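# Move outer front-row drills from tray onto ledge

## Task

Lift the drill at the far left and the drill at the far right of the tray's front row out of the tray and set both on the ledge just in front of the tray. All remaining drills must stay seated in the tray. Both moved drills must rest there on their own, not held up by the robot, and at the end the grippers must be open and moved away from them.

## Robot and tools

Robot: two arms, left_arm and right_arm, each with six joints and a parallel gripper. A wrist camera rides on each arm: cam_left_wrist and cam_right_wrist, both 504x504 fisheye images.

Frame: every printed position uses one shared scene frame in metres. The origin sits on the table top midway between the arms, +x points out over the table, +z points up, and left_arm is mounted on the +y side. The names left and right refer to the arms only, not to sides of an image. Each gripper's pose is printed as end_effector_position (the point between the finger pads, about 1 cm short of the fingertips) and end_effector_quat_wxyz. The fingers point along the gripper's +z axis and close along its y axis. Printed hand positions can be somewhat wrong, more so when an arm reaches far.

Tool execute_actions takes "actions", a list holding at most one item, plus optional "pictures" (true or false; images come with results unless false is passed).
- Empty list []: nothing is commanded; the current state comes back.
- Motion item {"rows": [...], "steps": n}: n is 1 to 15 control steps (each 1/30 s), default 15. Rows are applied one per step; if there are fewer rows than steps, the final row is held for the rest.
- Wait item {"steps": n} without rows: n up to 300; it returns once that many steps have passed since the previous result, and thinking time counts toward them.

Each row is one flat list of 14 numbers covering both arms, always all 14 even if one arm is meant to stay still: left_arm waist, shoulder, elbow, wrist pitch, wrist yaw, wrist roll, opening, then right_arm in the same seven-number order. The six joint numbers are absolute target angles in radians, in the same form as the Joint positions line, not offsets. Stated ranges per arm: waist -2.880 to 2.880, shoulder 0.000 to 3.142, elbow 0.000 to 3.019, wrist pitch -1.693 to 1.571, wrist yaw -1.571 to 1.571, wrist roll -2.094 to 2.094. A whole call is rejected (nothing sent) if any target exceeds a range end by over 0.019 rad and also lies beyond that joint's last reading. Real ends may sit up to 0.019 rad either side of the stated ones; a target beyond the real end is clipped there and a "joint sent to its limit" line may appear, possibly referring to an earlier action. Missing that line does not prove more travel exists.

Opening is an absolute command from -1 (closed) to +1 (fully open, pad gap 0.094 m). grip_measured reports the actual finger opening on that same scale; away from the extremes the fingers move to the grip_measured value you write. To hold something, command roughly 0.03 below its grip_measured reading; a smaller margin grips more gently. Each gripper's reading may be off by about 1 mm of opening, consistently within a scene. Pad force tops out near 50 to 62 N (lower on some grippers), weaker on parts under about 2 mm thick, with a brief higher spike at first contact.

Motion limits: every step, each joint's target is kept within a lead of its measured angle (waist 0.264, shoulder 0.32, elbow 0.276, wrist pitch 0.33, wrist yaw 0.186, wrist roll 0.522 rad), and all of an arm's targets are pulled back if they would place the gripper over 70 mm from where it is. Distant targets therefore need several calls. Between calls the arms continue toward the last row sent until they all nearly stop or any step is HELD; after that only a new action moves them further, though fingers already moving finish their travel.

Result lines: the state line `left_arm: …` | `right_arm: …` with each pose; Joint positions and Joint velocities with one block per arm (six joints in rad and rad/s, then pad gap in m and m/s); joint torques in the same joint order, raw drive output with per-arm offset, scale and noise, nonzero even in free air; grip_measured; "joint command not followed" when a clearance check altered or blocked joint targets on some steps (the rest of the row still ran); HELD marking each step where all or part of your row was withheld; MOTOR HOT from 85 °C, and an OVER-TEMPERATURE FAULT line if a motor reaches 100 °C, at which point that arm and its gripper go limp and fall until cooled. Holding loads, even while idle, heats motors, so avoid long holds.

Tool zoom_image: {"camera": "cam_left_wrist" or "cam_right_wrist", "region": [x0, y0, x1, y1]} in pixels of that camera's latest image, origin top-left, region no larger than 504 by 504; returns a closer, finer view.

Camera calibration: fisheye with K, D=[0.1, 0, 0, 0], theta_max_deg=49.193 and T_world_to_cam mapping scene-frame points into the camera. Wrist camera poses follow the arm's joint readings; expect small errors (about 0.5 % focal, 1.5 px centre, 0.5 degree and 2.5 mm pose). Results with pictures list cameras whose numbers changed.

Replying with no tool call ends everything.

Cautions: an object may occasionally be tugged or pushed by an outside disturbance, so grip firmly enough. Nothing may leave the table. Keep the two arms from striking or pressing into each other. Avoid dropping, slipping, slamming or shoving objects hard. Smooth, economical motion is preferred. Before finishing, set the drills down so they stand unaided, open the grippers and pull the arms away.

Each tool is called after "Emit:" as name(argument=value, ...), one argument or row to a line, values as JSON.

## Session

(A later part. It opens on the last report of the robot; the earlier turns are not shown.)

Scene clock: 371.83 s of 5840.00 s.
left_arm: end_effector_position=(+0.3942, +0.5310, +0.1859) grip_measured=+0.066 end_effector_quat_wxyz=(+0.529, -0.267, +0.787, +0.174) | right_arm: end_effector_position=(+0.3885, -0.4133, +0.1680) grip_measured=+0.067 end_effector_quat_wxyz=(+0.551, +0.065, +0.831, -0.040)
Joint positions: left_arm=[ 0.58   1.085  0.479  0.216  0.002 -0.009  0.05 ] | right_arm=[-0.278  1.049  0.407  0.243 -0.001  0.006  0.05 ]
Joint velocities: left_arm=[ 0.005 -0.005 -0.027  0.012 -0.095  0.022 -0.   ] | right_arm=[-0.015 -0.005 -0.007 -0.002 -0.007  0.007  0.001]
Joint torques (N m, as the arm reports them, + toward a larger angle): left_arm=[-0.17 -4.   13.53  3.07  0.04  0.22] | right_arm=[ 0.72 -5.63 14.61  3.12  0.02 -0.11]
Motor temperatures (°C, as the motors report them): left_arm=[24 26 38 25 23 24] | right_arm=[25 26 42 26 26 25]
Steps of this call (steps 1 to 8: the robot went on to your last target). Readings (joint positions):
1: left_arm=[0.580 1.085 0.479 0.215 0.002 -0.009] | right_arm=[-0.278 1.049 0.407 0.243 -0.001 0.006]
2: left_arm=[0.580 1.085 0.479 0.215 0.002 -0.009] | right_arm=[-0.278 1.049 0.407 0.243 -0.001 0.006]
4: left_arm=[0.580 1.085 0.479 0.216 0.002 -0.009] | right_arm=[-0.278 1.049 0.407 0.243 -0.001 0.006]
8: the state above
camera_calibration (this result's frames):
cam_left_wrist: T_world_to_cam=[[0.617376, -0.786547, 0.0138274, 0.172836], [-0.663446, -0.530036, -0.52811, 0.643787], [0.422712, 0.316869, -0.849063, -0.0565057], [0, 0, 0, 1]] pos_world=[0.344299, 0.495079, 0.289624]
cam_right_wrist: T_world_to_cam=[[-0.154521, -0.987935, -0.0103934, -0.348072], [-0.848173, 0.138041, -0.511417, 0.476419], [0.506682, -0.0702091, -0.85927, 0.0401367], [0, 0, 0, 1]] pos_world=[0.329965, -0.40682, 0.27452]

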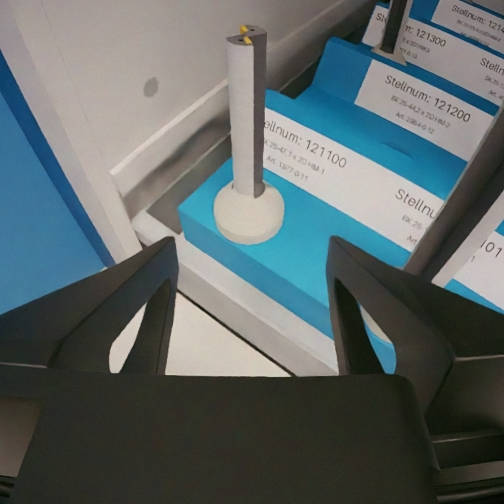

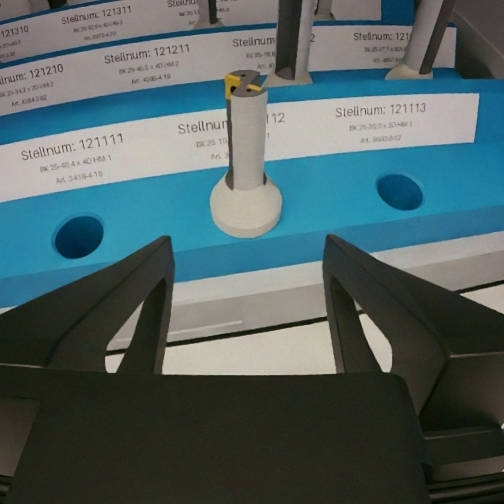

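Emit:
execute_actions(
  actions=[
    {"rows": [[0.591,1.095,0.526,0.242,0,0,0.03,-0.265,1.049,0.469,0.269,0,0,0.04],[0.592,1.099,0.528,0.243,0,0,-0.01,-0.265,1.053,0.471,0.27,0,0,0.01],[0.593,1.104,0.532,0.245,0,0,-0.06,-0.264,1.059,0.475,0.272,0,0,-0.02],[0.594,1.112,0.538,0.246,0,0,-0.11,-0.264,1.067,0.481,0.275,0,0,-0.05],[0.594,1.122,0.545,0.249,0,0,-0.16,-0.264,1.077,0.488,0.278,0,0,-0.08],[0.594,1.133,0.553,0.251,0,0,-0.21,-0.264,1.088,0.496,0.281,0,0,-0.11],[0.594,1.146,0.562,0.255,0,0,-0.25,-0.264,1.101,0.505,0.285,0,0,-0.13],[0.594,1.16,0.572,0.258,0,0,-0.277,-0.264,1.115,0.515,0.29,0,0,-0.15],[0.594,1.174,0.582,0.261,0,0,-0.277,-0.264,1.13,0.525,0.294,0,0,-0.15],[0.594,1.189,0.593,0.265,0,0,-0.277,-0.264,1.146,0.536,0.299,0,0,-0.15],[0.594,1.204,0.604,0.269,0,0,-0.277,-0.264,1.161,0.547,0.304,0,0,-0.15],[0.594,1.218,0.614,0.272,0,0,-0.277,-0.264,1.176,0.557,0.308,0,0,-0.15],[0.594,1.232,0.624,0.275,0,0,-0.277,-0.264,1.19,0.567,0.313,0,0,-0.15],[0.594,1.245,0.633,0.279,0,0,-0.277,-0.264,1.203,0.576,0.317,0,0,-0.15],[0.594,1.256,0.641,0.281,0,0,-0.277,-0.264,1.214,0.584,0.32,0,0,-0.15]], "steps": 15},
  ],
  pictures=false,
)

Emit:
execute_actions(
  actions=[
    {"rows": [[0.594,1.266,0.648,0.284,0,0,-0.277,-0.264,1.224,0.591,0.323,0,0,-0.15],[0.594,1.274,0.654,0.285,0,0,-0.277,-0.264,1.232,0.597,0.326,0,0,-0.15],[0.594,1.279,0.658,0.287,0,0,-0.277,-0.264,1.238,0.601,0.328,0,0,-0.15],[0.594,1.283,0.66,0.288,0,0,-0.277,-0.264,1.242,0.603,0.329,0,0,-0.15],[0.594,1.284,0.661,0.288,0,0,-0.277,-0.264,1.243,0.604,0.329,0,0,-0.15]], "steps": 13},
  ],
)

Scene clock: 415.10 s of 5840.00 s.
left_arm: end_effector_position=(+0.4273, +0.5584, +0.1891) grip_measured=-0.275 end_effector_quat_wxyz=(+0.529, -0.269, +0.785, +0.175) | right_arm: end_effector_position=(+0.4315, -0.4188, +0.1752) grip_measured=-0.147 end_effector_quat_wxyz=(+0.556, +0.064, +0.828, -0.040)
Joint positions: left_arm=[ 0.584  1.218  0.581  0.249  0.002 -0.009  0.034] | right_arm=[-0.276  1.183  0.509  0.286 -0.001  0.006  0.04 ]
Joint velocities: left_arm=[-0.005  0.396  0.295  0.076  0.022  0.007 -0.001] | right_arm=[-0.015  0.425  0.3    0.12   0.037  0.037 -0.   ]
Joint torques (N m, as the arm reports them, + toward a larger angle): left_arm=[-0.17 -4.92 13.16  3.04  0.03  0.22] | right_arm=[ 0.76 -6.85 14.05  3.    0.02 -0.11]
Motor temperatures (°C, as the motors report them): left_arm=[24 26 40 25 23 24] | right_arm=[25 26 47 26 26 25]
Steps of this call (steps 1 to 15: the robot went on to your last target; steps 16 to 90: nothing new was sent; then 39.77 s passed at rest; steps 91 to 105: all 15 steps of this action). Readings (joint positions):
91: left_arm=[0.580 1.085 0.479 0.216 0.002 -0.009] | right_arm=[-0.278 1.049 0.407 0.243 -0.001 0.006]
92: left_arm=[0.580 1.085 0.479 0.216 0.002 -0.009] | right_arm=[-0.277 1.049 0.407 0.243 -0.001 0.006]
94: left_arm=[0.581 1.086 0.480 0.216 0.002 -0.009] | right_arm=[-0.277 1.049 0.407 0.244 -0.001 0.006]
98: left_arm=[0.584 1.114 0.502 0.224 0.002 -0.009] | right_arm=[-0.276 1.075 0.427 0.254 -0.001 0.006]
105: the state above

Scene clock: 415.53 s of 5840.00 s.
left_arm: end_effector_position=(+0.4396, +0.5678, +0.1859) grip_measured=-0.275 end_effector_quat_wxyz=(+0.527, -0.269, +0.787, +0.175) | right_arm: end_effector_position=(+0.4474, -0.4212, +0.1732) grip_measured=-0.147 end_effector_quat_wxyz=(+0.555, +0.064, +0.828, -0.040)
Joint positions: left_arm=[ 0.584  1.27   0.616  0.261  0.002 -0.009  0.034] | right_arm=[-0.276  1.238  0.546  0.302 -0.001  0.006  0.04 ]
Joint velocities: left_arm=[ 0.015 -0.005  0.002 -0.012  0.022  0.022 -0.001] | right_arm=[-0.005  0.005 -0.002 -0.012  0.022 -0.007 -0.   ]
Joint torques (N m, as the arm reports them, + toward a larger angle): left_arm=[-0.12 -5.8  13.09  3.19  0.04  0.22] | right_arm=[ 0.75 -7.59 14.08  3.21  0.02 -0.1 ]
Motor temperatures (°C, as the motors report them): left_arm=[24 26 40 25 23 24] | right_arm=[25 26 47 26 26 25]
Steps of this call (steps 1 to 13: all 13 steps of this action). Readings (joint positions):
1: left_arm=[0.584 1.231 0.590 0.252 0.002 -0.009] | right_arm=[-0.276 1.197 0.519 0.290 -0.001 0.006]
2: left_arm=[0.584 1.242 0.598 0.255 0.002 -0.009] | right_arm=[-0.276 1.209 0.527 0.294 -0.001 0.006]
4: left_arm=[0.584 1.260 0.611 0.259 0.002 -0.009] | right_arm=[-0.276 1.227 0.540 0.299 -0.001 0.006]
8: left_arm=[0.584 1.270 0.616 0.261 0.002 -0.009] | right_arm=[-0.276 1.238 0.546 0.302 -0.001 0.006]
13: the state above
camera_calibration (this result's frames):
cam_left_wrist: T_world_to_cam=[[0.620397, -0.784167, 0.0137869, 0.17106], [-0.662379, -0.533295, -0.526166, 0.69435], [0.419954, 0.3173, -0.85027, -0.0861938], [0, 0, 0, 1]] pos_world=[0.389994, 0.531782, 0.289697]
cam_right_wrist: T_world_to_cam=[[-0.152161, -0.988301, -0.0104239, -0.347922], [-0.843625, 0.135366, -0.519589, 0.528436], [0.514921, -0.0702672, -0.854353, 0.00961822], [0, 0, 0, 1]] pos_world=[0.387909, -0.414709, 0.27916]

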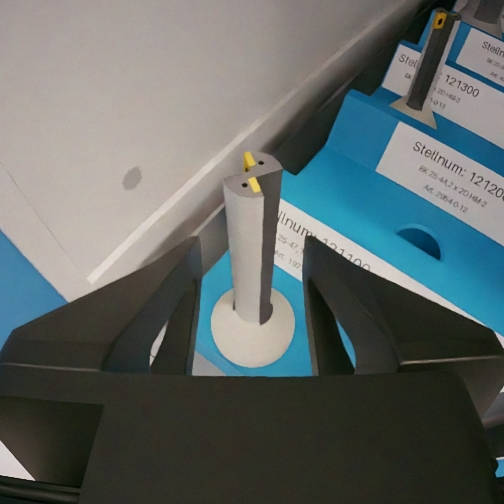

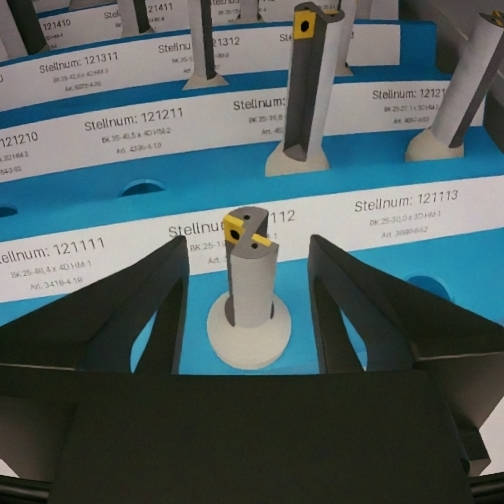

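Emit:
execute_actions(
  actions=[
    {"rows": [[0.594,1.286,0.661,0.288,0,0,-0.29,-0.264,1.246,0.605,0.33,0,0,-0.18],[0.594,1.288,0.661,0.288,0,0,-0.32,-0.264,1.25,0.606,0.33,0,0,-0.22],[0.594,1.29,0.661,0.288,0,0,-0.35,-0.264,1.255,0.608,0.331,0,0,-0.26],[0.594,1.292,0.661,0.288,0,0,-0.38,-0.264,1.26,0.609,0.332,0,0,-0.30],[0.594,1.293,0.661,0.288,0,0,-0.41,-0.264,1.264,0.61,0.333,0,0,-0.34],[0.594,1.293,0.661,0.288,0,0,-0.44,-0.264,1.267,0.611,0.333,0,0,-0.38],[0.594,1.293,0.661,0.288,0,0,-0.47,-0.264,1.268,0.611,0.333,0,0,-0.42],[0.594,1.293,0.661,0.288,0,0,-0.50,-0.264,1.268,0.611,0.333,0,0,-0.45],[0.594,1.293,0.661,0.288,0,0,-0.53,-0.264,1.268,0.611,0.333,0,0,-0.48],[0.594,1.293,0.661,0.288,0,0,-0.55,-0.264,1.268,0.611,0.333,0,0,-0.50],[0.594,1.293,0.661,0.288,0,0,-0.57,-0.264,1.268,0.611,0.333,0,0,-0.52],[0.594,1.293,0.661,0.288,0,0,-0.585,-0.264,1.268,0.611,0.333,0,0,-0.535],[0.594,1.293,0.661,0.288,0,0,-0.60,-0.264,1.268,0.611,0.333,0,0,-0.55],[0.594,1.293,0.661,0.288,0,0,-0.615,-0.264,1.268,0.611,0.333,0,0,-0.565],[0.594,1.293,0.661,0.288,0,0,-0.63,-0.264,1.268,0.611,0.333,0,0,-0.58]], "steps": 15},
  ],
  pictures=false,
)

Emit:
execute_actions(
  actions=[
    {"rows": [[0.594,1.293,0.661,0.288,0,0,-0.642,-0.264,1.268,0.611,0.333,0,0,-0.592],[0.594,1.293,0.661,0.288,0,0,-0.654,-0.264,1.268,0.611,0.333,0,0,-0.604],[0.594,1.293,0.661,0.288,0,0,-0.666,-0.264,1.268,0.611,0.333,0,0,-0.616],[0.594,1.293,0.661,0.288,0,0,-0.678,-0.264,1.268,0.611,0.333,0,0,-0.628],[0.594,1.293,0.661,0.288,0,0,-0.69,-0.264,1.268,0.611,0.333,0,0,-0.64],[0.594,1.293,0.661,0.288,0,0,-0.702,-0.264,1.268,0.611,0.333,0,0,-0.652],[0.594,1.293,0.661,0.288,0,0,-0.714,-0.264,1.268,0.611,0.333,0,0,-0.664],[0.594,1.293,0.661,0.288,0,0,-0.726,-0.264,1.268,0.611,0.333,0,0,-0.676],[0.594,1.293,0.661,0.288,0,0,-0.738,-0.264,1.268,0.611,0.333,0,0,-0.688],[0.594,1.293,0.661,0.288,0,0,-0.75,-0.264,1.268,0.611,0.333,0,0,-0.70],[0.594,1.293,0.661,0.288,0,0,-0.762,-0.264,1.268,0.611,0.333,0,0,-0.712],[0.594,1.293,0.661,0.288,0,0,-0.774,-0.264,1.268,0.611,0.333,0,0,-0.724],[0.594,1.293,0.661,0.288,0,0,-0.786,-0.264,1.268,0.611,0.333,0,0,-0.736],[0.594,1.293,0.661,0.288,0,0,-0.798,-0.264,1.268,0.611,0.333,0,0,-0.748],[0.594,1.293,0.661,0.288,0,0,-0.81,-0.264,1.268,0.611,0.333,0,0,-0.76]], "steps": 15},
  ],
)

Scene clock: 431.23 s of 5840.00 s.
left_arm: end_effector_position=(+0.4397, +0.5679, +0.1842) grip_measured=-0.621 end_effector_quat_wxyz=(+0.526, -0.269, +0.788, +0.174) | right_arm: end_effector_position=(+0.4498, -0.4215, +0.1657) grip_measured=-0.570 end_effector_quat_wxyz=(+0.549, +0.065, +0.832, -0.039)
Joint positions: left_arm=[ 0.584  1.273  0.616  0.261  0.002 -0.009  0.018] | right_arm=[-0.276  1.26   0.549  0.306 -0.001  0.006  0.02 ]
Joint velocities: left_arm=[-0.015 -0.015  0.017  0.002  0.022  0.007 -0.016] | right_arm=[-0.005 -0.005 -0.012  0.007  0.081 -0.051 -0.016]
Joint torques (N m, as the arm reports them, + toward a larger angle): left_arm=[-0.13 -5.49 13.14  3.09  0.04  0.22] | right_arm=[ 0.77 -7.82 14.11  3.16  0.02 -0.11]
Motor temperatures (°C, as the motors report them): left_arm=[24 26 40 25 23 24] | right_arm=[25 26 47 26 26 25]
Steps of this call (steps 1 to 15: the robot went on to your last target; steps 16 to 90: nothing new was sent; then 12.20 s passed at rest; steps 91 to 105: all 15 steps of this action). Readings (joint positions):
91: left_arm=[0.584 1.270 0.616 0.261 0.002 -0.009] | right_arm=[-0.276 1.238 0.546 0.302 -0.001 0.006]
92: left_arm=[0.584 1.270 0.616 0.261 0.002 -0.009] | right_arm=[-0.276 1.238 0.546 0.302 -0.001 0.006]
94: left_arm=[0.584 1.270 0.616 0.261 0.002 -0.009] | right_arm=[-0.276 1.239 0.546 0.303 -0.001 0.006]
98: left_arm=[0.584 1.272 0.616 0.261 0.002 -0.009] | right_arm=[-0.276 1.252 0.548 0.306 -0.001 0.006]
105: the state above

Scene clock: 431.73 s of 5840.00 s.
left_arm: end_effector_position=(+0.4398, +0.5680, +0.1842) grip_measured=-0.796 end_effector_quat_wxyz=(+0.526, -0.269, +0.787, +0.174) | right_arm: end_effector_position=(+0.4498, -0.4216, +0.1657) grip_measured=-0.745 end_effector_quat_wxyz=(+0.549, +0.065, +0.832, -0.039)
Joint positions: left_arm=[ 0.584  1.274  0.616  0.262  0.002 -0.009  0.01 ] | right_arm=[-0.276  1.26   0.549  0.306 -0.001  0.006  0.012]
Joint velocities: left_arm=[ 0.015 -0.005  0.012 -0.002  0.022  0.007 -0.011] | right_arm=[-0.005  0.005 -0.012 -0.022  0.037 -0.037 -0.008]
Joint torques (N m, as the arm reports them, + toward a larger angle): left_arm=[-0.39 -5.73 13.23  3.1   0.06  0.23] | right_arm=[ 0.7  -7.76 14.2   3.16  0.   -0.1 ]
Motor temperatures (°C, as the motors report them): left_arm=[24 26 40 25 23 24] | right_arm=[25 26 47 26 26 25]
Steps of this call (steps 1 to 15: all 15 steps of this action). Readings (joint positions):
1: left_arm=[0.584 1.273 0.616 0.261 0.002 -0.009] | right_arm=[-0.276 1.260 0.549 0.306 -0.001 0.006]
2: left_arm=[0.584 1.273 0.616 0.261 0.002 -0.009] | right_arm=[-0.276 1.260 0.549 0.306 -0.001 0.006]
4: left_arm=[0.584 1.273 0.616 0.261 0.002 -0.009] | right_arm=[-0.276 1.260 0.549 0.306 -0.001 0.006]
8: left_arm=[0.584 1.273 0.616 0.261 0.002 -0.009] | right_arm=[-0.276 1.260 0.549 0.306 -0.001 0.006]
15: the state above
camera_calibration (this result's frames):
cam_left_wrist: T_world_to_cam=[[0.620431, -0.784141, 0.0137329, 0.171059], [-0.663652, -0.534267, -0.523569, 0.694342], [0.417889, 0.315724, -0.851873, -0.0856633], [0, 0, 0, 1]] pos_world=[0.390469, 0.532145, 0.288213]
cam_right_wrist: T_world_to_cam=[[-0.152657, -0.988226, -0.0102271, -0.347837], [-0.850947, 0.136699, -0.507151, 0.528406], [0.502578, -0.0687172, -0.861797, 0.00937059], [0, 0, 0, 1]] pos_world=[0.391836, -0.41533, 0.272499]

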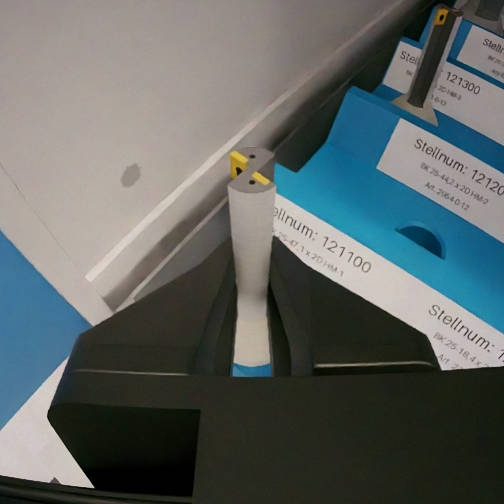

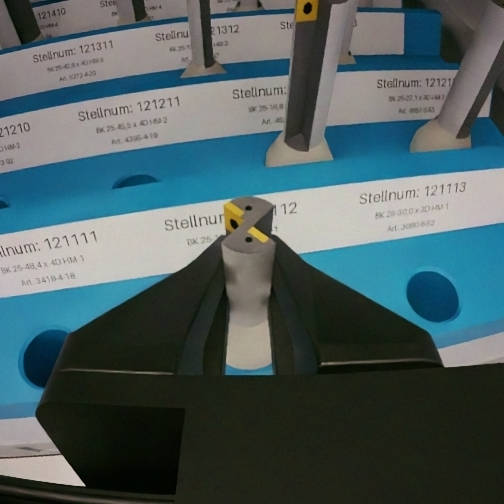

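Emit:
execute_actions(
  actions=[
    {"rows": [[0.594,1.293,0.661,0.288,0,0,-0.82,-0.264,1.268,0.611,0.333,0,0,-0.77],[0.594,1.293,0.661,0.288,0,0,-0.83,-0.264,1.268,0.611,0.333,0,0,-0.78],[0.594,1.293,0.661,0.288,0,0,-0.84,-0.264,1.268,0.611,0.333,0,0,-0.79],[0.594,1.293,0.661,0.288,0,0,-0.85,-0.264,1.268,0.611,0.333,0,0,-0.80],[0.594,1.293,0.661,0.288,0,0,-0.86,-0.264,1.268,0.611,0.333,0,0,-0.81]], "steps": 8},
  ],
  pictures=false,
)

Scene clock: 436.90 s of 5840.00 s.
left_arm: end_effector_position=(+0.4398, +0.5680, +0.1842) grip_measured=-0.816 end_effector_quat_wxyz=(+0.526, -0.269, +0.787, +0.174) | right_arm: end_effector_position=(+0.4498, -0.4216, +0.1657) grip_measured=-0.763 end_effector_quat_wxyz=(+0.549, +0.065, +0.832, -0.039)
Joint positions: left_arm=[ 0.584  1.274  0.616  0.262  0.002 -0.009  0.009] | right_arm=[-0.276  1.26   0.549  0.306 -0.001  0.006  0.011]
Joint velocities: left_arm=[ 0.005 -0.005 -0.002 -0.002  0.007  0.022 -0.001] | right_arm=[-0.005  0.005 -0.012 -0.012 -0.007 -0.037 -0.   ]
Joint torques (N m, as the arm reports them, + toward a larger angle): left_arm=[-0.19 -5.51 13.16  3.05  0.04  0.22] | right_arm=[ 0.68 -7.7  14.24  3.18  0.01 -0.1 ]
Motor temperatures (°C, as the motors report them): left_arm=[24 26 40 25 23 24] | right_arm=[25 26 47 26 26 25]
Steps of this call (steps 1 to 15: the robot went on to your last target; steps 16 to 90: nothing new was sent; then 1.90 s passed at rest; steps 91 to 98: all 8 steps of this action). Readings (joint positions):
91: left_arm=[0.584 1.274 0.616 0.262 0.002 -0.009] | right_arm=[-0.276 1.260 0.549 0.306 -0.001 0.006]
92: left_arm=[0.584 1.274 0.616 0.262 0.002 -0.009] | right_arm=[-0.276 1.260 0.549 0.306 -0.001 0.006]
94: left_arm=[0.584 1.274 0.616 0.262 0.002 -0.009] | right_arm=[-0.276 1.260 0.549 0.306 -0.001 0.006]
98: the state above

Emit:
execute_actions(
  actions=[
    {"rows": [[0.594,1.281,0.666,0.281,0,0,-0.86,-0.264,1.26,0.616,0.326,0,0,-0.81],[0.594,1.269,0.671,0.274,0,0,-0.86,-0.264,1.251,0.621,0.319,0,0,-0.81],[0.594,1.256,0.677,0.267,0,0,-0.86,-0.264,1.242,0.627,0.311,0,0,-0.81],[0.594,1.244,0.682,0.26,0,0,-0.86,-0.264,1.234,0.632,0.304,0,0,-0.81],[0.594,1.241,0.684,0.255,0,0,-0.86,-0.264,1.23,0.634,0.299,0,0,-0.81],[0.594,1.236,0.688,0.246,0,0,-0.86,-0.264,1.225,0.637,0.29,0,0,-0.81],[0.594,1.229,0.692,0.235,0,0,-0.86,-0.264,1.217,0.642,0.277,0,0,-0.81],[0.594,1.221,0.698,0.221,0,0,-0.86,-0.264,1.207,0.647,0.262,0,0,-0.81],[0.594,1.212,0.704,0.206,0,0,-0.86,-0.264,1.197,0.653,0.246,0,0,-0.81],[0.594,1.203,0.711,0.19,0,0,-0.86,-0.264,1.186,0.66,0.229,0,0,-0.81],[0.594,1.194,0.718,0.174,0,0,-0.86,-0.264,1.176,0.667,0.212,0,0,-0.81],[0.594,1.187,0.725,0.16,0,0,-0.86,-0.264,1.168,0.673,0.198,0,0,-0.81],[0.594,1.181,0.73,0.149,0,0,-0.86,-0.264,1.161,0.678,0.186,0,0,-0.81],[0.594,1.176,0.734,0.14,0,0,-0.86,-0.264,1.156,0.682,0.177,0,0,-0.81],[0.594,1.174,0.736,0.136,0,0,-0.86,-0.264,1.153,0.684,0.172,0,0,-0.81]], "steps": 15},
  ],
  pictures=false,
)

Emit:
execute_actions(
  actions=[
    {"steps": 6},
  ],
)

Scene clock: 459.40 s of 5840.00 s.
left_arm: end_effector_position=(+0.4402, +0.5682, +0.2075) grip_measured=-0.816 end_effector_quat_wxyz=(+0.522, -0.270, +0.790, +0.173) | right_arm: end_effector_position=(+0.4501, -0.4216, +0.1871) grip_measured=-0.763 end_effector_quat_wxyz=(+0.542, +0.065, +0.837, -0.039)
Joint positions: left_arm=[ 0.584  1.225  0.659  0.16   0.002 -0.009  0.009] | right_arm=[-0.276  1.207  0.59   0.196 -0.001  0.006  0.011]
Joint velocities: left_arm=[ 0.005 -0.249  0.154 -0.266 -0.066 -0.007 -0.001] | right_arm=[-0.024 -0.288  0.149 -0.31  -0.037 -0.11   0.001]
Joint torques (N m, as the arm reports them, + toward a larger angle): left_arm=[-0.06 -9.65 15.6   1.57  0.04  0.21] | right_arm=[  0.77 -10.87  16.51   2.22   0.    -0.1 ]
Motor temperatures (°C, as the motors report them): left_arm=[24 26 41 25 23 24] | right_arm=[25 26 48 26 26 25]
Steps of this call (steps 1 to 15: the robot went on to your last target; steps 16 to 90: nothing new was sent; then 19.00 s passed at rest; steps 91 to 105: all 15 steps of this action). Readings (joint positions):
91: left_arm=[0.584 1.274 0.616 0.262 0.002 -0.009] | right_arm=[-0.276 1.260 0.549 0.306 -0.001 0.006]
92: left_arm=[0.584 1.274 0.617 0.262 0.002 -0.009] | right_arm=[-0.276 1.260 0.550 0.306 -0.001 0.006]
94: left_arm=[0.584 1.274 0.617 0.262 0.002 -0.009] | right_arm=[-0.276 1.260 0.550 0.306 -0.001 0.006]
98: left_arm=[0.584 1.270 0.621 0.247 0.002 -0.009] | right_arm=[-0.276 1.255 0.555 0.287 -0.001 0.006]
105: the state above

Scene clock: 459.60 s of 5840.00 s.
left_arm: end_effector_position=(+0.4391, +0.5674, +0.2212) grip_measured=-0.816 end_effector_quat_wxyz=(+0.529, -0.269, +0.786, +0.175) | right_arm: end_effector_position=(+0.4488, -0.4215, +0.2015) grip_measured=-0.763 end_effector_quat_wxyz=(+0.550, +0.065, +0.831, -0.039)
Joint positions: left_arm=[ 0.584  1.199  0.668  0.142  0.002 -0.009  0.009] | right_arm=[-0.276  1.176  0.598  0.176 -0.001  0.006  0.011]
Joint velocities: left_arm=[-0.005  0.005 -0.007 -0.007 -0.022  0.007 -0.001] | right_arm=[-0.005 -0.005  0.002 -0.002 -0.066 -0.037  0.   ]
Joint torques (N m, as the arm reports them, + toward a larger angle): left_arm=[ 0.05 -8.76 15.64  1.55  0.07  0.23] | right_arm=[ 0.89 -9.63 16.9   2.02  0.   -0.1 ]
Motor temperatures (°C, as the motors report them): left_arm=[24 26 41 25 23 24] | right_arm=[25 26 48 26 26 25]
Steps of this call (steps 1 to 6: the robot went on to your last target). Readings (joint positions):
1: left_arm=[0.584 1.217 0.663 0.152 0.002 -0.009] | right_arm=[-0.276 1.198 0.594 0.187 -0.001 0.006]
2: left_arm=[0.584 1.209 0.666 0.148 0.002 -0.009] | right_arm=[-0.276 1.190 0.597 0.182 -0.001 0.006]
4: left_arm=[0.584 1.200 0.668 0.144 0.002 -0.009] | right_arm=[-0.276 1.178 0.598 0.177 -0.001 0.006]
6: the state above
camera_calibration (this result's frames):
cam_left_wrist: T_world_to_cam=[[0.62036, -0.784195, 0.0138476, 0.170603], [-0.660939, -0.532197, -0.529081, 0.711827], [0.422273, 0.319068, -0.848458, -0.0582489], [0, 0, 0, 1]] pos_world=[0.389236, 0.531204, 0.32483]
cam_right_wrist: T_world_to_cam=[[-0.152626, -0.988231, -0.0102381, -0.347488], [-0.849413, 0.136468, -0.509779, 0.545408], [0.505176, -0.0691089, -0.860245, 0.0390954], [0, 0, 0, 1]] pos_world=[0.390491, -0.415127, 0.308111]

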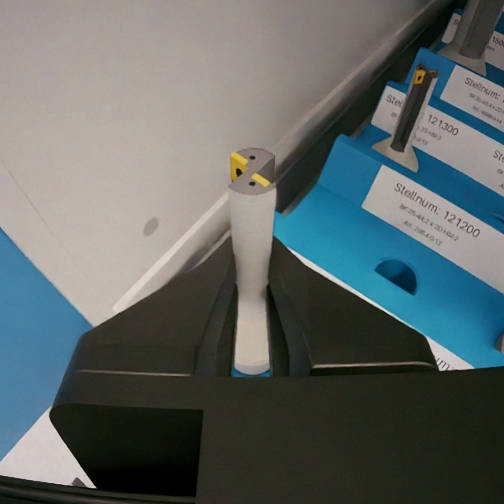

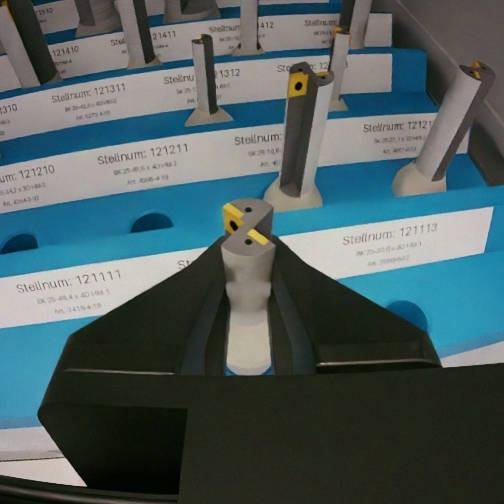

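Emit:
zoom_image(
  camera="cam_left_wrist",
  region=[200, 290, 300, 390],
)

Emit:
zoom_image(
  camera="cam_right_wrist",
  region=[200, 290, 300, 390],
)

Region (200, 290, 300, 390) of cam_left_wrist's 504x504 image, scaled by 5.040, with more detail than that image has.

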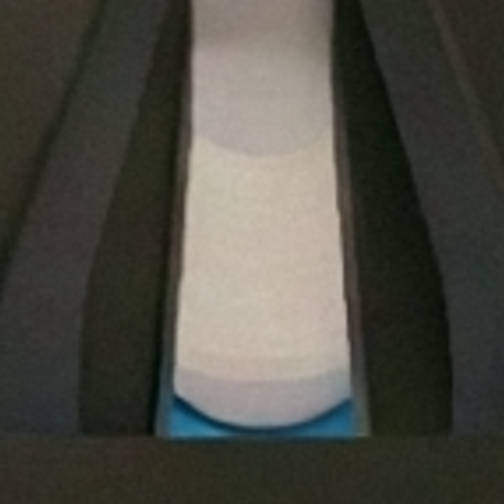

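Region (200, 290, 300, 390) of cam_right_wrist's 504x504 image, scaled by 5.040, with more detail than that image has.

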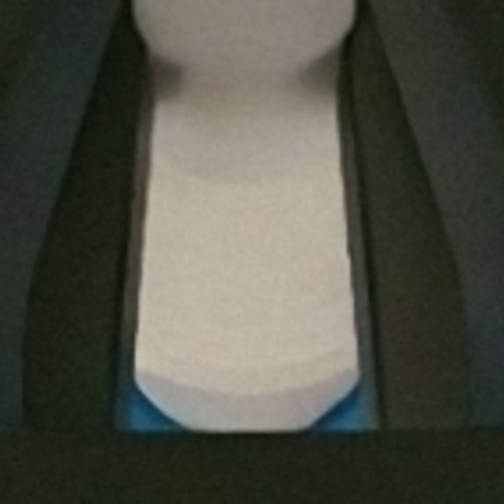

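Emit:
execute_actions(
  actions=[
    {"rows": [[0.594,1.17,0.737,0.134,0,0,-0.86,-0.264,1.149,0.685,0.17,0,0,-0.81],[0.594,1.166,0.74,0.129,0,0,-0.86,-0.264,1.144,0.688,0.164,0,0,-0.81],[0.594,1.161,0.745,0.12,0,0,-0.86,-0.264,1.138,0.693,0.155,0,0,-0.81],[0.594,1.155,0.751,0.108,0,0,-0.86,-0.264,1.131,0.699,0.143,0,0,-0.81],[0.594,1.148,0.759,0.094,0,0,-0.86,-0.264,1.123,0.707,0.128,0,0,-0.81],[0.594,1.141,0.768,0.078,0,0,-0.86,-0.264,1.114,0.716,0.111,0,0,-0.81],[0.594,1.134,0.777,0.061,0,0,-0.86,-0.264,1.106,0.725,0.093,0,0,-0.81],[0.594,1.127,0.787,0.043,0,0,-0.86,-0.264,1.098,0.735,0.075,0,0,-0.81],[0.594,1.121,0.796,0.026,0,0,-0.86,-0.264,1.091,0.744,0.057,0,0,-0.81],[0.594,1.115,0.805,0.01,0,0,-0.86,-0.264,1.084,0.753,0.04,0,0,-0.81],[0.594,1.11,0.813,-0.004,0,0,-0.86,-0.264,1.078,0.761,0.025,0,0,-0.81],[0.594,1.106,0.819,-0.016,0,0,-0.86,-0.264,1.074,0.767,0.013,0,0,-0.81],[0.594,1.104,0.824,-0.025,0,0,-0.86,-0.264,1.071,0.772,0.004,0,0,-0.81],[0.594,1.103,0.827,-0.03,0,0,-0.86,-0.264,1.07,0.775,-0.002,0,0,-0.81],[0.594,1.103,0.828,-0.032,0,0,-0.86,-0.264,1.07,0.776,-0.004,0,0,-0.81]], "steps": 15},
  ],
  pictures=false,
)

Emit:
execute_actions(
  actions=[
    {"steps": 5},
  ],
)

Scene clock: 501.40 s of 5840.00 s.
left_arm: end_effector_position=(+0.4385, +0.5672, +0.2591) grip_measured=-0.816 end_effector_quat_wxyz=(+0.521, -0.271, +0.791, +0.173) | right_arm: end_effector_position=(+0.4462, -0.4209, +0.2291) grip_measured=-0.763 end_effector_quat_wxyz=(+0.536, +0.065, +0.841, -0.038)
Joint positions: left_arm=[ 0.584  1.139  0.746 -0.015  0.002 -0.009  0.009] | right_arm=[-0.275  1.115  0.661  0.019 -0.001  0.006  0.011]
Joint velocities: left_arm=[-0.015 -0.19   0.144 -0.188 -0.095 -0.066  0.001] | right_arm=[-0.005 -0.181  0.11  -0.31   0.051  0.051 -0.001]
Joint torques (N m, as the arm reports them, + toward a larger angle): left_arm=[ 0.06 -7.64 16.58  1.65  0.03  0.23] | right_arm=[ 0.42 -9.5  18.31  2.31 -0.02 -0.1 ]
Motor temperatures (°C, as the motors report them): left_arm=[24 27 46 24 23 24] | right_arm=[25 26 55 26 26 25]
Steps of this call (steps 1 to 30: the robot went on to your last target; steps 31 to 90: nothing new was sent; then 38.30 s passed at rest; steps 91 to 105: all 15 steps of this action). Readings (joint positions):
91: left_arm=[0.584 1.199 0.668 0.140 0.002 -0.009] | right_arm=[-0.276 1.176 0.598 0.175 -0.001 0.006]
92: left_arm=[0.584 1.199 0.668 0.139 0.002 -0.009] | right_arm=[-0.276 1.176 0.599 0.174 -0.001 0.006]
94: left_arm=[0.584 1.199 0.670 0.131 0.002 -0.009] | right_arm=[-0.276 1.175 0.603 0.164 -0.001 0.006]
98: left_arm=[0.584 1.190 0.693 0.083 0.002 -0.009] | right_arm=[-0.276 1.164 0.622 0.117 -0.001 0.006]
105: the state above

Scene clock: 501.57 s of 5840.00 s.
left_arm: end_effector_position=(+0.4383, +0.5670, +0.2674) grip_measured=-0.816 end_effector_quat_wxyz=(+0.525, -0.270, +0.788, +0.174) | right_arm: end_effector_position=(+0.4452, -0.4207, +0.2381) grip_measured=-0.763 end_effector_quat_wxyz=(+0.539, +0.065, +0.839, -0.038)
Joint positions: left_arm=[ 0.584  1.128  0.756 -0.025  0.002 -0.009  0.009] | right_arm=[-0.275  1.099  0.673 -0.004 -0.001  0.006  0.011]
Joint velocities: left_arm=[-0.005 -0.005  0.002 -0.037 -0.051 -0.037  0.   ] | right_arm=[-0.015 -0.015  0.042 -0.046 -0.007 -0.051 -0.001]
Joint torques (N m, as the arm reports them, + toward a larger angle): left_arm=[-0.19 -8.14 16.67  1.62  0.04  0.22] | right_arm=[ 0.77 -9.36 18.89  2.33  0.   -0.1 ]
Motor temperatures (°C, as the motors report them): left_arm=[24 27 46 24 23 24] | right_arm=[25 26 55 26 26 25]
Steps of this call (steps 1 to 5: the robot went on to your last target). Readings (joint positions):
1: left_arm=[0.584 1.134 0.750 -0.020 0.002 -0.009] | right_arm=[-0.275 1.109 0.664 0.010 -0.001 0.006]
2: left_arm=[0.584 1.130 0.753 -0.023 0.002 -0.009] | right_arm=[-0.275 1.105 0.667 0.004 -0.001 0.006]
4: left_arm=[0.584 1.128 0.756 -0.025 0.002 -0.009] | right_arm=[-0.275 1.099 0.671 -0.003 -0.001 0.006]
5: the state above
camera_calibration (this result's frames):
cam_left_wrist: T_world_to_cam=[[0.620755, -0.783885, 0.0136922, 0.169864], [-0.664399, -0.535246, -0.521618, 0.736751], [0.416218, 0.3147, -0.853069, -0.0122323], [0, 0, 0, 1]] pos_world=[0.389144, 0.531346, 0.371542]
cam_right_wrist: T_world_to_cam=[[-0.152537, -0.988246, -0.0101306, -0.347014], [-0.863538, 0.138259, -0.48496, 0.562079], [0.480661, -0.0652263, -0.874477, 0.088422], [0, 0, 0, 1]] pos_world=[0.389943, -0.41488, 0.346394]

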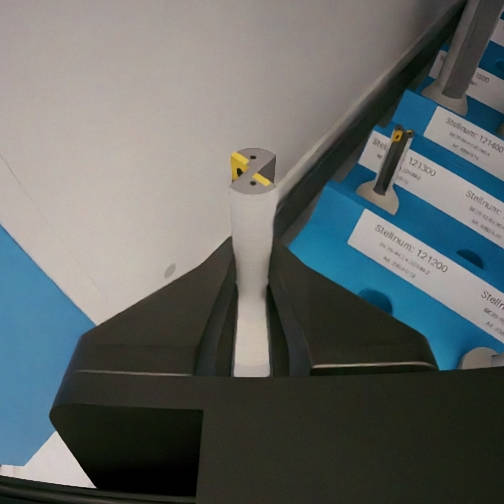

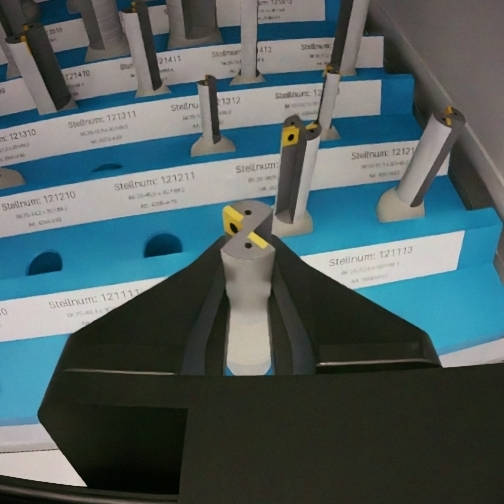

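Emit:
execute_actions(
  actions=[
    {"rows": [[0.594,1.102,0.819,-0.033,0,0,-0.86,-0.264,1.069,0.765,-0.004,0,0,-0.81],[0.594,1.098,0.808,-0.035,0,0,-0.86,-0.264,1.065,0.75,-0.006,0,0,-0.81],[0.594,1.091,0.796,-0.038,0,0,-0.86,-0.264,1.059,0.735,-0.008,0,0,-0.81],[0.594,1.082,0.786,-0.043,0,0,-0.86,-0.264,1.051,0.72,-0.01,0,0,-0.81],[0.594,1.07,0.778,-0.048,0,0,-0.86,-0.264,1.041,0.705,-0.014,0,0,-0.81],[0.594,1.056,0.769,-0.054,0,0,-0.86,-0.264,1.029,0.693,-0.017,0,0,-0.81],[0.594,1.041,0.761,-0.061,0,0,-0.86,-0.264,1.016,0.684,-0.022,0,0,-0.81],[0.594,1.024,0.75,-0.067,0,0,-0.86,-0.264,1.001,0.675,-0.027,0,0,-0.81],[0.594,1.005,0.739,-0.074,0,0,-0.86,-0.264,0.986,0.667,-0.032,0,0,-0.81],[0.594,0.986,0.726,-0.08,0,0,-0.86,-0.264,0.969,0.658,-0.038,0,0,-0.81],[0.594,0.966,0.711,-0.085,0,0,-0.86,-0.264,0.953,0.647,-0.044,0,0,-0.81],[0.594,0.946,0.696,-0.09,0,0,-0.86,-0.264,0.937,0.635,-0.048,0,0,-0.81],[0.594,0.926,0.68,-0.094,0,0,-0.86,-0.264,0.921,0.622,-0.05,0,0,-0.81],[0.594,0.907,0.663,-0.097,0,0,-0.86,-0.264,0.906,0.608,-0.05,0,0,-0.81],[0.594,0.888,0.647,-0.098,0,0,-0.86,-0.264,0.891,0.594,-0.05,0,0,-0.81]], "steps": 15},
  ],
  pictures=false,
)

Emit:
execute_actions(
  actions=[
    {"rows": [[0.594,0.87,0.63,-0.098,0,0,-0.86,-0.264,0.878,0.58,-0.05,0,0,-0.81],[0.594,0.854,0.614,-0.098,0,0,-0.86,-0.264,0.866,0.566,-0.05,0,0,-0.81],[0.594,0.839,0.6,-0.098,0,0,-0.86,-0.264,0.855,0.552,-0.05,0,0,-0.81],[0.594,0.826,0.586,-0.098,0,0,-0.86,-0.264,0.846,0.54,-0.05,0,0,-0.81],[0.594,0.816,0.575,-0.098,0,0,-0.86,-0.264,0.838,0.529,-0.05,0,0,-0.81],[0.594,0.807,0.566,-0.098,0,0,-0.86,-0.264,0.832,0.521,-0.05,0,0,-0.81],[0.594,0.801,0.559,-0.098,0,0,-0.86,-0.264,0.828,0.514,-0.05,0,0,-0.81],[0.594,0.797,0.554,-0.098,0,0,-0.86,-0.264,0.825,0.51,-0.05,0,0,-0.81],[0.594,0.796,0.553,-0.098,0,0,-0.86,-0.264,0.824,0.509,-0.05,0,0,-0.81]], "steps": 15},
  ],
)

Scene clock: 526.33 s of 5840.00 s.
left_arm: end_effector_position=(+0.3961, +0.5349, +0.2721) grip_measured=-0.816 end_effector_quat_wxyz=(+0.528, -0.269, +0.786, +0.175) | right_arm: end_effector_position=(+0.4081, -0.4152, +0.2592) grip_measured=-0.763 end_effector_quat_wxyz=(+0.558, +0.064, +0.827, -0.040)
Joint positions: left_arm=[ 0.584  0.954  0.653 -0.089  0.002 -0.009  0.009] | right_arm=[-0.275  0.946  0.61  -0.049 -0.001  0.006  0.011]
Joint velocities: left_arm=[-0.015 -0.718 -0.442 -0.071  0.022  0.007 -0.001] | right_arm=[-0.015 -0.591 -0.349 -0.017 -0.037 -0.007 -0.001]
Joint torques (N m, as the arm reports them, + toward a larger angle): left_arm=[-0.16 -6.02 12.65  1.57  0.04  0.22] | right_arm=[ 0.75 -6.94 11.23  2.2   0.   -0.1 ]
Motor temperatures (°C, as the motors report them): left_arm=[24 27 48 24 23 24] | right_arm=[25 27 60 26 26 25]
Steps of this call (steps 1 to 30: the robot went on to your last target; steps 31 to 90: nothing new was sent; then 21.27 s passed at rest; steps 91 to 105: all 15 steps of this action). Readings (joint positions):
91: left_arm=[0.584 1.128 0.756 -0.031 0.002 -0.009] | right_arm=[-0.275 1.099 0.675 -0.007 -0.001 0.006]
92: left_arm=[0.584 1.128 0.756 -0.031 0.002 -0.009] | right_arm=[-0.275 1.099 0.675 -0.007 -0.001 0.006]
94: left_arm=[0.584 1.127 0.756 -0.035 0.002 -0.009] | right_arm=[-0.275 1.098 0.675 -0.010 -0.001 0.006]
98: left_arm=[0.584 1.103 0.743 -0.053 0.002 -0.009] | right_arm=[-0.275 1.076 0.672 -0.024 -0.001 0.006]
105: the state above

Scene clock: 526.83 s of 5840.00 s.
left_arm: end_effector_position=(+0.3596, +0.5070, +0.2441) grip_measured=-0.816 end_effector_quat_wxyz=(+0.523, -0.270, +0.789, +0.173) | right_arm: end_effector_position=(+0.3689, -0.4093, +0.2235) grip_measured=-0.763 end_effector_quat_wxyz=(+0.542, +0.065, +0.837, -0.039)
Joint positions: left_arm=[ 0.584  0.821  0.52  -0.101  0.002 -0.009  0.009] | right_arm=[-0.275  0.85   0.487 -0.06  -0.001  0.006  0.011]
Joint velocities: left_arm=[-0.005 -0.015 -0.007 -0.022 -0.051 -0.022  0.   ] | right_arm=[ 0.005 -0.005  0.007 -0.002 -0.066 -0.066  0.001]
Joint torques (N m, as the arm reports them, + toward a larger angle): left_arm=[-0.15 -4.22 13.76  2.01  0.04  0.22] | right_arm=[ 0.77 -6.07 12.55  2.57  0.01 -0.1 ]
Motor temperatures (°C, as the motors report them): left_arm=[24 27 48 24 23 24] | right_arm=[25 27 59 26 26 25]
Steps of this call (steps 1 to 15: all 15 steps of this action). Readings (joint positions):
1: left_arm=[0.584 0.931 0.637 -0.092 0.002 -0.009] | right_arm=[-0.275 0.927 0.597 -0.049 -0.001 0.006]
2: left_arm=[0.584 0.909 0.621 -0.093 0.002 -0.009] | right_arm=[-0.275 0.909 0.584 -0.050 -0.001 0.006]
4: left_arm=[0.584 0.872 0.590 -0.094 0.002 -0.009] | right_arm=[-0.275 0.881 0.556 -0.050 -0.001 0.006]
8: left_arm=[0.584 0.827 0.540 -0.097 0.002 -0.009] | right_arm=[-0.275 0.852 0.508 -0.053 -0.001 0.006]
15: the state above
camera_calibration (this result's frames):
cam_left_wrist: T_world_to_cam=[[0.620809, -0.783844, 0.0136039, 0.171923], [-0.666447, -0.536809, -0.517382, 0.640719], [0.41285, 0.312129, -0.855646, 0.0226357], [0, 0, 0, 1]] pos_world=[0.310929, 0.471639, 0.348526]
cam_right_wrist: T_world_to_cam=[[-0.152457, -0.988258, -0.0101615, -0.347491], [-0.859668, 0.137678, -0.49195, 0.487403], [0.487573, -0.0662655, -0.870564, 0.109235], [0, 0, 0, 1]] pos_world=[0.312767, -0.403277, 0.331343]

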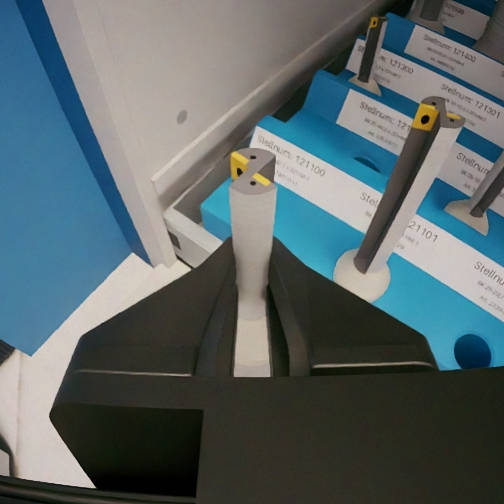

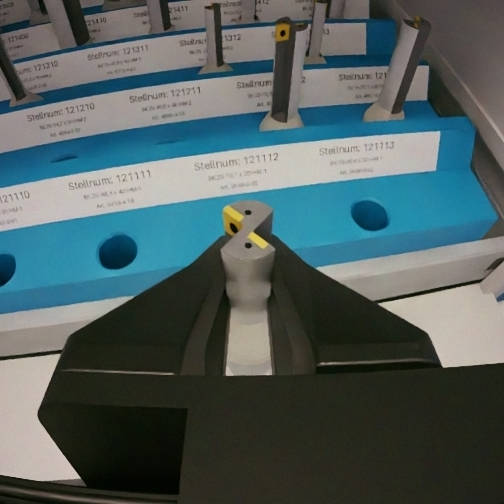

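Emit:
zoom_image(
  camera="cam_right_wrist",
  region=[200, 290, 300, 390],
)

Emit:
zoom_image(
  camera="cam_left_wrist",
  region=[200, 290, 300, 390],
)

Region (200, 290, 300, 390) of cam_right_wrist's 504x504 image, scaled by 5.040, with more detail than that image has.

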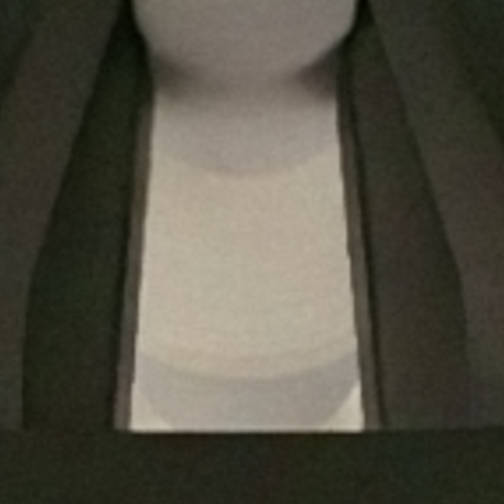

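Region (200, 290, 300, 390) of cam_left_wrist's 504x504 image, scaled by 5.040, with more detail than that image has.

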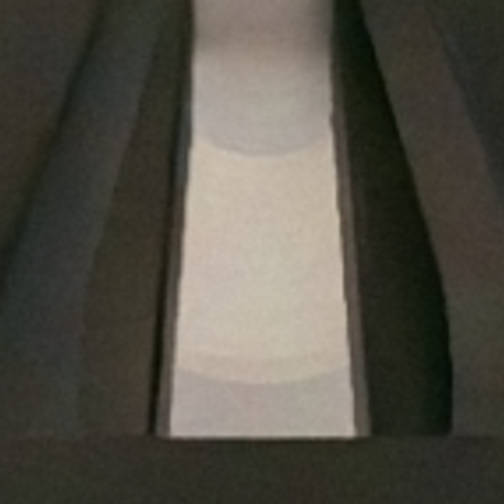

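Emit:
execute_actions(
  actions=[
    {"rows": [[0.594,0.806,0.552,-0.08,0,0,-0.86,-0.264,0.832,0.509,-0.034,0,0,-0.81],[0.594,0.816,0.549,-0.06,0,0,-0.86,-0.264,0.84,0.507,-0.018,0,0,-0.81],[0.594,0.826,0.544,-0.041,0,0,-0.86,-0.264,0.847,0.505,-0.003,0,0,-0.81],[0.594,0.832,0.537,-0.028,0,0,-0.86,-0.264,0.852,0.502,0.003,0,0,-0.81],[0.594,0.837,0.529,-0.015,0,0,-0.86,-0.264,0.858,0.497,0.009,0,0,-0.81],[0.594,0.842,0.519,0.002,0,0,-0.86,-0.264,0.864,0.492,0.017,0,0,-0.81],[0.594,0.849,0.508,0.02,0,0,-0.86,-0.264,0.872,0.486,0.027,0,0,-0.81],[0.594,0.858,0.497,0.04,0,0,-0.86,-0.264,0.882,0.479,0.039,0,0,-0.81],[0.594,0.867,0.486,0.062,0,0,-0.86,-0.264,0.892,0.471,0.054,0,0,-0.81],[0.594,0.877,0.474,0.084,0,0,-0.86,-0.264,0.903,0.463,0.071,0,0,-0.81],[0.594,0.888,0.463,0.106,0,0,-0.86,-0.264,0.915,0.454,0.09,0,0,-0.81],[0.594,0.899,0.452,0.128,0,0,-0.86,-0.264,0.927,0.445,0.11,0,0,-0.81],[0.594,0.91,0.442,0.15,0,0,-0.86,-0.264,0.939,0.436,0.13,0,0,-0.81],[0.594,0.921,0.433,0.169,0,0,-0.86,-0.264,0.951,0.428,0.151,0,0,-0.81],[0.594,0.931,0.425,0.187,0,0,-0.86,-0.264,0.962,0.42,0.17,0,0,-0.81]], "steps": 15},
  ],
  pictures=false,
)

Emit:
execute_actions(
  actions=[
    {"rows": [[0.594,0.94,0.419,0.202,0,0,-0.86,-0.264,0.971,0.413,0.187,0,0,-0.81],[0.594,0.948,0.414,0.215,0,0,-0.86,-0.264,0.979,0.407,0.202,0,0,-0.81],[0.594,0.953,0.41,0.224,0,0,-0.86,-0.264,0.985,0.403,0.213,0,0,-0.81],[0.594,0.957,0.408,0.229,0,0,-0.86,-0.264,0.989,0.4,0.22,0,0,-0.81],[0.594,0.958,0.407,0.231,0,0,-0.86,-0.264,0.99,0.399,0.222,0,0,-0.81]], "steps": 12},
  ],
)

Scene clock: 560.33 s of 5840.00 s.
left_arm: end_effector_position=(+0.3616, +0.5085, +0.1960) grip_measured=-0.816 end_effector_quat_wxyz=(+0.527, -0.269, +0.787, +0.175) | right_arm: end_effector_position=(+0.3742, -0.4101, +0.1831) grip_measured=-0.763 end_effector_quat_wxyz=(+0.535, +0.065, +0.841, -0.038)
Joint positions: left_arm=[ 0.584  0.911  0.418  0.099  0.002 -0.009  0.009] | right_arm=[-0.275  0.947  0.426  0.082 -0.001  0.006  0.011]
Joint velocities: left_arm=[-0.005  0.386 -0.339  0.535 -0.081 -0.022  0.001] | right_arm=[-0.005  0.415 -0.3    0.549  0.007 -0.022 -0.   ]
Joint torques (N m, as the arm reports them, + toward a larger angle): left_arm=[-0.18 -3.33 12.56  4.11  0.04  0.22] | right_arm=[ 0.75 -5.43 11.23  3.84  0.   -0.1 ]
Motor temperatures (°C, as the motors report them): left_arm=[24 27 45 25 23 24] | right_arm=[25 26 51 26 26 25]
Steps of this call (steps 1 to 15: the robot went on to your last target; steps 16 to 90: nothing new was sent; then 30.00 s passed at rest; steps 91 to 105: all 15 steps of this action). Readings (joint positions):
91: left_arm=[0.584 0.821 0.520 -0.101 0.002 -0.009] | right_arm=[-0.275 0.850 0.487 -0.060 -0.001 0.006]
92: left_arm=[0.584 0.821 0.520 -0.101 0.002 -0.009] | right_arm=[-0.275 0.850 0.487 -0.060 -0.001 0.006]
94: left_arm=[0.584 0.823 0.519 -0.094 0.002 -0.009] | right_arm=[-0.275 0.852 0.487 -0.057 -0.001 0.006]
98: left_arm=[0.584 0.838 0.499 -0.039 0.002 -0.009] | right_arm=[-0.275 0.869 0.482 -0.029 -0.001 0.006]
105: the state above

Scene clock: 560.73 s of 5840.00 s.
left_arm: end_effector_position=(+0.3602, +0.5075, +0.1697) grip_measured=-0.816 end_effector_quat_wxyz=(+0.521, -0.271, +0.791, +0.173) | right_arm: end_effector_position=(+0.3713, -0.4096, +0.1525) grip_measured=-0.763 end_effector_quat_wxyz=(+0.526, +0.066, +0.847, -0.037)
Joint positions: left_arm=[ 0.584  0.967  0.375  0.182  0.002 -0.009  0.009] | right_arm=[-0.275  1.011  0.379  0.17  -0.001  0.006  0.011]
Joint velocities: left_arm=[-0.024  0.005 -0.012  0.012  0.037  0.007 -0.   ] | right_arm=[-0.005 -0.015  0.002  0.027 -0.066 -0.022 -0.   ]
Joint torques (N m, as the arm reports them, + toward a larger angle): left_arm=[-0.19 -3.85 12.41  4.04  0.04  0.22] | right_arm=[ 0.72 -6.57 11.15  3.92  0.   -0.11]
Motor temperatures (°C, as the motors report them): left_arm=[24 27 45 25 23 24] | right_arm=[25 26 51 26 26 25]
Steps of this call (steps 1 to 12: all 12 steps of this action). Readings (joint positions):
1: left_arm=[0.584 0.924 0.407 0.116 0.002 -0.009] | right_arm=[-0.275 0.961 0.416 0.099 -0.001 0.006]
2: left_arm=[0.584 0.936 0.398 0.131 0.002 -0.009] | right_arm=[-0.275 0.974 0.407 0.116 -0.001 0.006]
4: left_arm=[0.584 0.955 0.383 0.154 0.002 -0.009] | right_arm=[-0.275 0.996 0.391 0.141 -0.001 0.006]
8: left_arm=[0.584 0.967 0.375 0.171 0.002 -0.009] | right_arm=[-0.275 1.011 0.379 0.159 -0.001 0.006]
12: the state above
camera_calibration (this result's frames):
cam_left_wrist: T_world_to_cam=[[0.620882, -0.783788, 0.0134811, 0.172886], [-0.669255, -0.538952, -0.511496, 0.603982], [0.40817, 0.308557, -0.85918, -0.0372574], [0, 0, 0, 1]] pos_world=[0.312083, 0.47252, 0.274593]
cam_right_wrist: T_world_to_cam=[[-0.152845, -0.9882, -0.0100051, -0.348059], [-0.877941, 0.140425, -0.457712, 0.45724], [0.453716, -0.0611749, -0.889044, 0.0637277], [0, 0, 0, 1]] pos_world=[0.319317, -0.404261, 0.262459]

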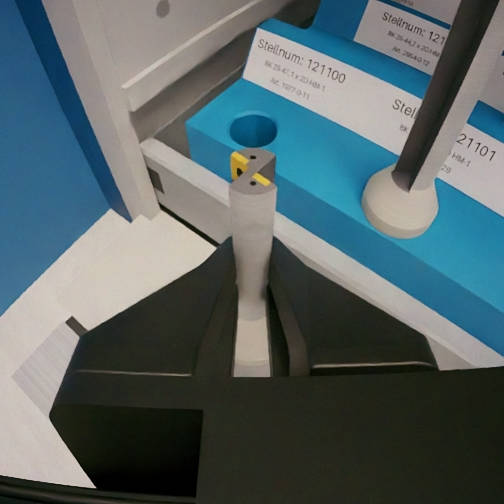

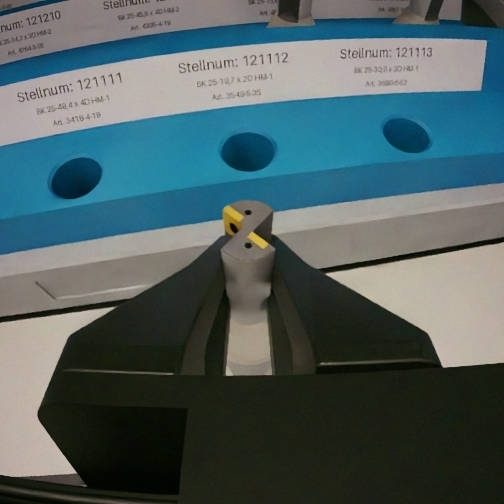

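Emit:
zoom_image(
  camera="cam_right_wrist",
  region=[320, 110, 500, 290],
)

Emit:
zoom_image(
  camera="cam_left_wrist",
  region=[0, 200, 230, 430],
)

Region (320, 110, 500, 290) of cam_right_wrist's 504x504 image, scaled by 2.800, with more detail than that image has.

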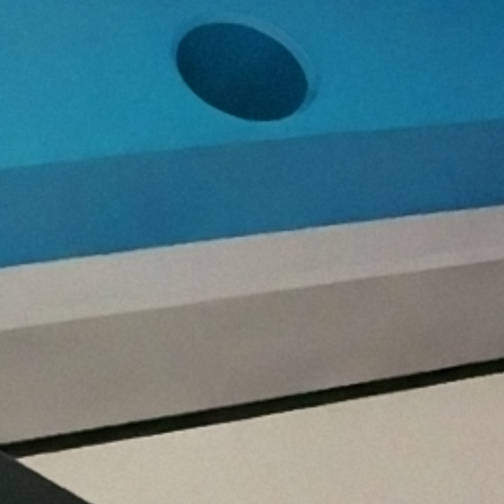

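Region (0, 200, 230, 430) of cam_left_wrist's 504x504 image, scaled by 2.191, with more detail than that image has.

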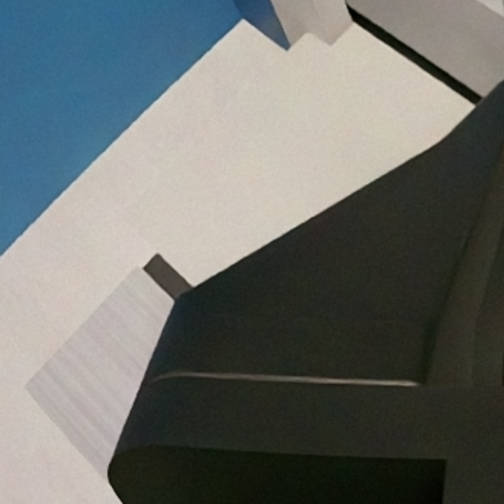

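Emit:
execute_actions(
  actions=[
    {"rows": [[0.594,0.961,0.404,0.237,0,0,-0.86,-0.264,0.993,0.396,0.227,0,0,-0.81],[0.594,0.964,0.401,0.245,0,0,-0.86,-0.264,0.997,0.393,0.233,0,0,-0.81],[0.594,0.968,0.398,0.253,0,0,-0.86,-0.264,1.001,0.39,0.24,0,0,-0.81],[0.594,0.972,0.395,0.261,0,0,-0.86,-0.264,1.005,0.387,0.247,0,0,-0.81],[0.594,0.976,0.392,0.268,0,0,-0.86,-0.264,1.01,0.384,0.254,0,0,-0.81],[0.594,0.98,0.39,0.275,0,0,-0.86,-0.264,1.014,0.381,0.261,0,0,-0.81],[0.594,0.984,0.387,0.282,0,0,-0.86,-0.264,1.019,0.378,0.268,0,0,-0.81],[0.594,0.988,0.385,0.288,0,0,-0.86,-0.264,1.023,0.376,0.274,0,0,-0.81],[0.594,0.992,0.382,0.294,0,0,-0.86,-0.264,1.027,0.373,0.28,0,0,-0.81],[0.594,0.996,0.38,0.3,0,0,-0.86,-0.264,1.031,0.371,0.286,0,0,-0.81],[0.594,1.0,0.378,0.306,0,0,-0.86,-0.264,1.035,0.368,0.292,0,0,-0.81],[0.594,1.003,0.376,0.311,0,0,-0.86,-0.264,1.039,0.366,0.298,0,0,-0.81],[0.594,1.006,0.374,0.316,0,0,-0.86,-0.264,1.042,0.364,0.303,0,0,-0.81],[0.594,1.009,0.372,0.321,0,0,-0.86,-0.264,1.045,0.362,0.308,0,0,-0.81],[0.594,1.012,0.37,0.325,0,0,-0.86,-0.264,1.048,0.36,0.312,0,0,-0.81]], "steps": 15},
  ],
  pictures=false,
)

Emit:
execute_actions(
  actions=[
    {"steps": 8},
  ],
  pictures=false,
)

Scene clock: 587.33 s of 5840.00 s.
left_arm: end_effector_position=(+0.3618, +0.5087, +0.1608) grip_measured=-0.816 end_effector_quat_wxyz=(+0.529, -0.269, +0.786, +0.175) | right_arm: end_effector_position=(+0.3715, -0.4097, +0.1408) grip_measured=-0.763 end_effector_quat_wxyz=(+0.531, +0.065, +0.844, -0.038)
Joint positions: left_arm=[ 0.584  1.007  0.352  0.265  0.002 -0.009  0.009] | right_arm=[-0.275  1.051  0.353  0.25  -0.001  0.006  0.011]
Joint velocities: left_arm=[-0.024  0.103 -0.095  0.115  0.022 -0.051 -0.   ] | right_arm=[-0.005  0.112 -0.09   0.125 -0.051 -0.007  0.   ]
Joint torques (N m, as the arm reports them, + toward a larger angle): left_arm=[-0.18 -3.52 11.42  4.09  0.04  0.22] | right_arm=[ 0.69 -5.79 10.23  4.    0.   -0.1 ]
Motor temperatures (°C, as the motors report them): left_arm=[24 27 44 25 23 24] | right_arm=[25 26 49 26 26 25]
Steps of this call (steps 1 to 15: the robot went on to your last target; steps 16 to 90: nothing new was sent; then 23.10 s passed at rest; steps 91 to 105: all 15 steps of this action). Readings (joint positions):
91: left_arm=[0.584 0.967 0.375 0.183 0.002 -0.009] | right_arm=[-0.275 1.011 0.379 0.172 -0.001 0.006]
92: left_arm=[0.584 0.967 0.375 0.185 0.002 -0.009] | right_arm=[-0.275 1.011 0.379 0.173 -0.001 0.006]
94: left_arm=[0.584 0.967 0.375 0.196 0.002 -0.009] | right_arm=[-0.275 1.011 0.379 0.182 -0.001 0.006]
98: left_arm=[0.584 0.976 0.371 0.228 0.002 -0.009] | right_arm=[-0.275 1.018 0.375 0.212 -0.001 0.006]
105: the state above

Scene clock: 587.60 s of 5840.00 s.
left_arm: end_effector_position=(+0.3609, +0.5080, +0.1566) grip_measured=-0.816 end_effector_quat_wxyz=(+0.527, -0.269, +0.787, +0.175) | right_arm: end_effector_position=(+0.3703, -0.4095, +0.1361) grip_measured=-0.763 end_effector_quat_wxyz=(+0.528, +0.066, +0.846, -0.038)
Joint positions: left_arm=[ 0.584  1.014  0.345  0.274  0.002 -0.009  0.009] | right_arm=[-0.275  1.061  0.347  0.26  -0.001  0.006  0.011]
Joint velocities: left_arm=[-0.015 -0.005  0.002  0.017  0.037  0.066  0.   ] | right_arm=[ 0.005 -0.015  0.002  0.022 -0.051 -0.051 -0.001]
Joint torques (N m, as the arm reports them, + toward a larger angle): left_arm=[-0.18 -3.72 11.45  4.02  0.03  0.23] | right_arm=[ 0.78 -6.5  10.27  4.02  0.   -0.1 ]
Motor temperatures (°C, as the motors report them): left_arm=[24 27 44 25 23 24] | right_arm=[25 26 49 26 26 25]
Steps of this call (steps 1 to 8: the robot went on to your last target). Readings (joint positions):
1: left_arm=[0.584 1.010 0.350 0.268 0.002 -0.009] | right_arm=[-0.275 1.055 0.350 0.253 -0.001 0.006]
2: left_arm=[0.584 1.012 0.348 0.270 0.002 -0.009] | right_arm=[-0.275 1.058 0.349 0.255 -0.001 0.006]
4: left_arm=[0.584 1.014 0.346 0.271 0.002 -0.009] | right_arm=[-0.275 1.061 0.347 0.256 -0.001 0.006]
8: the state above


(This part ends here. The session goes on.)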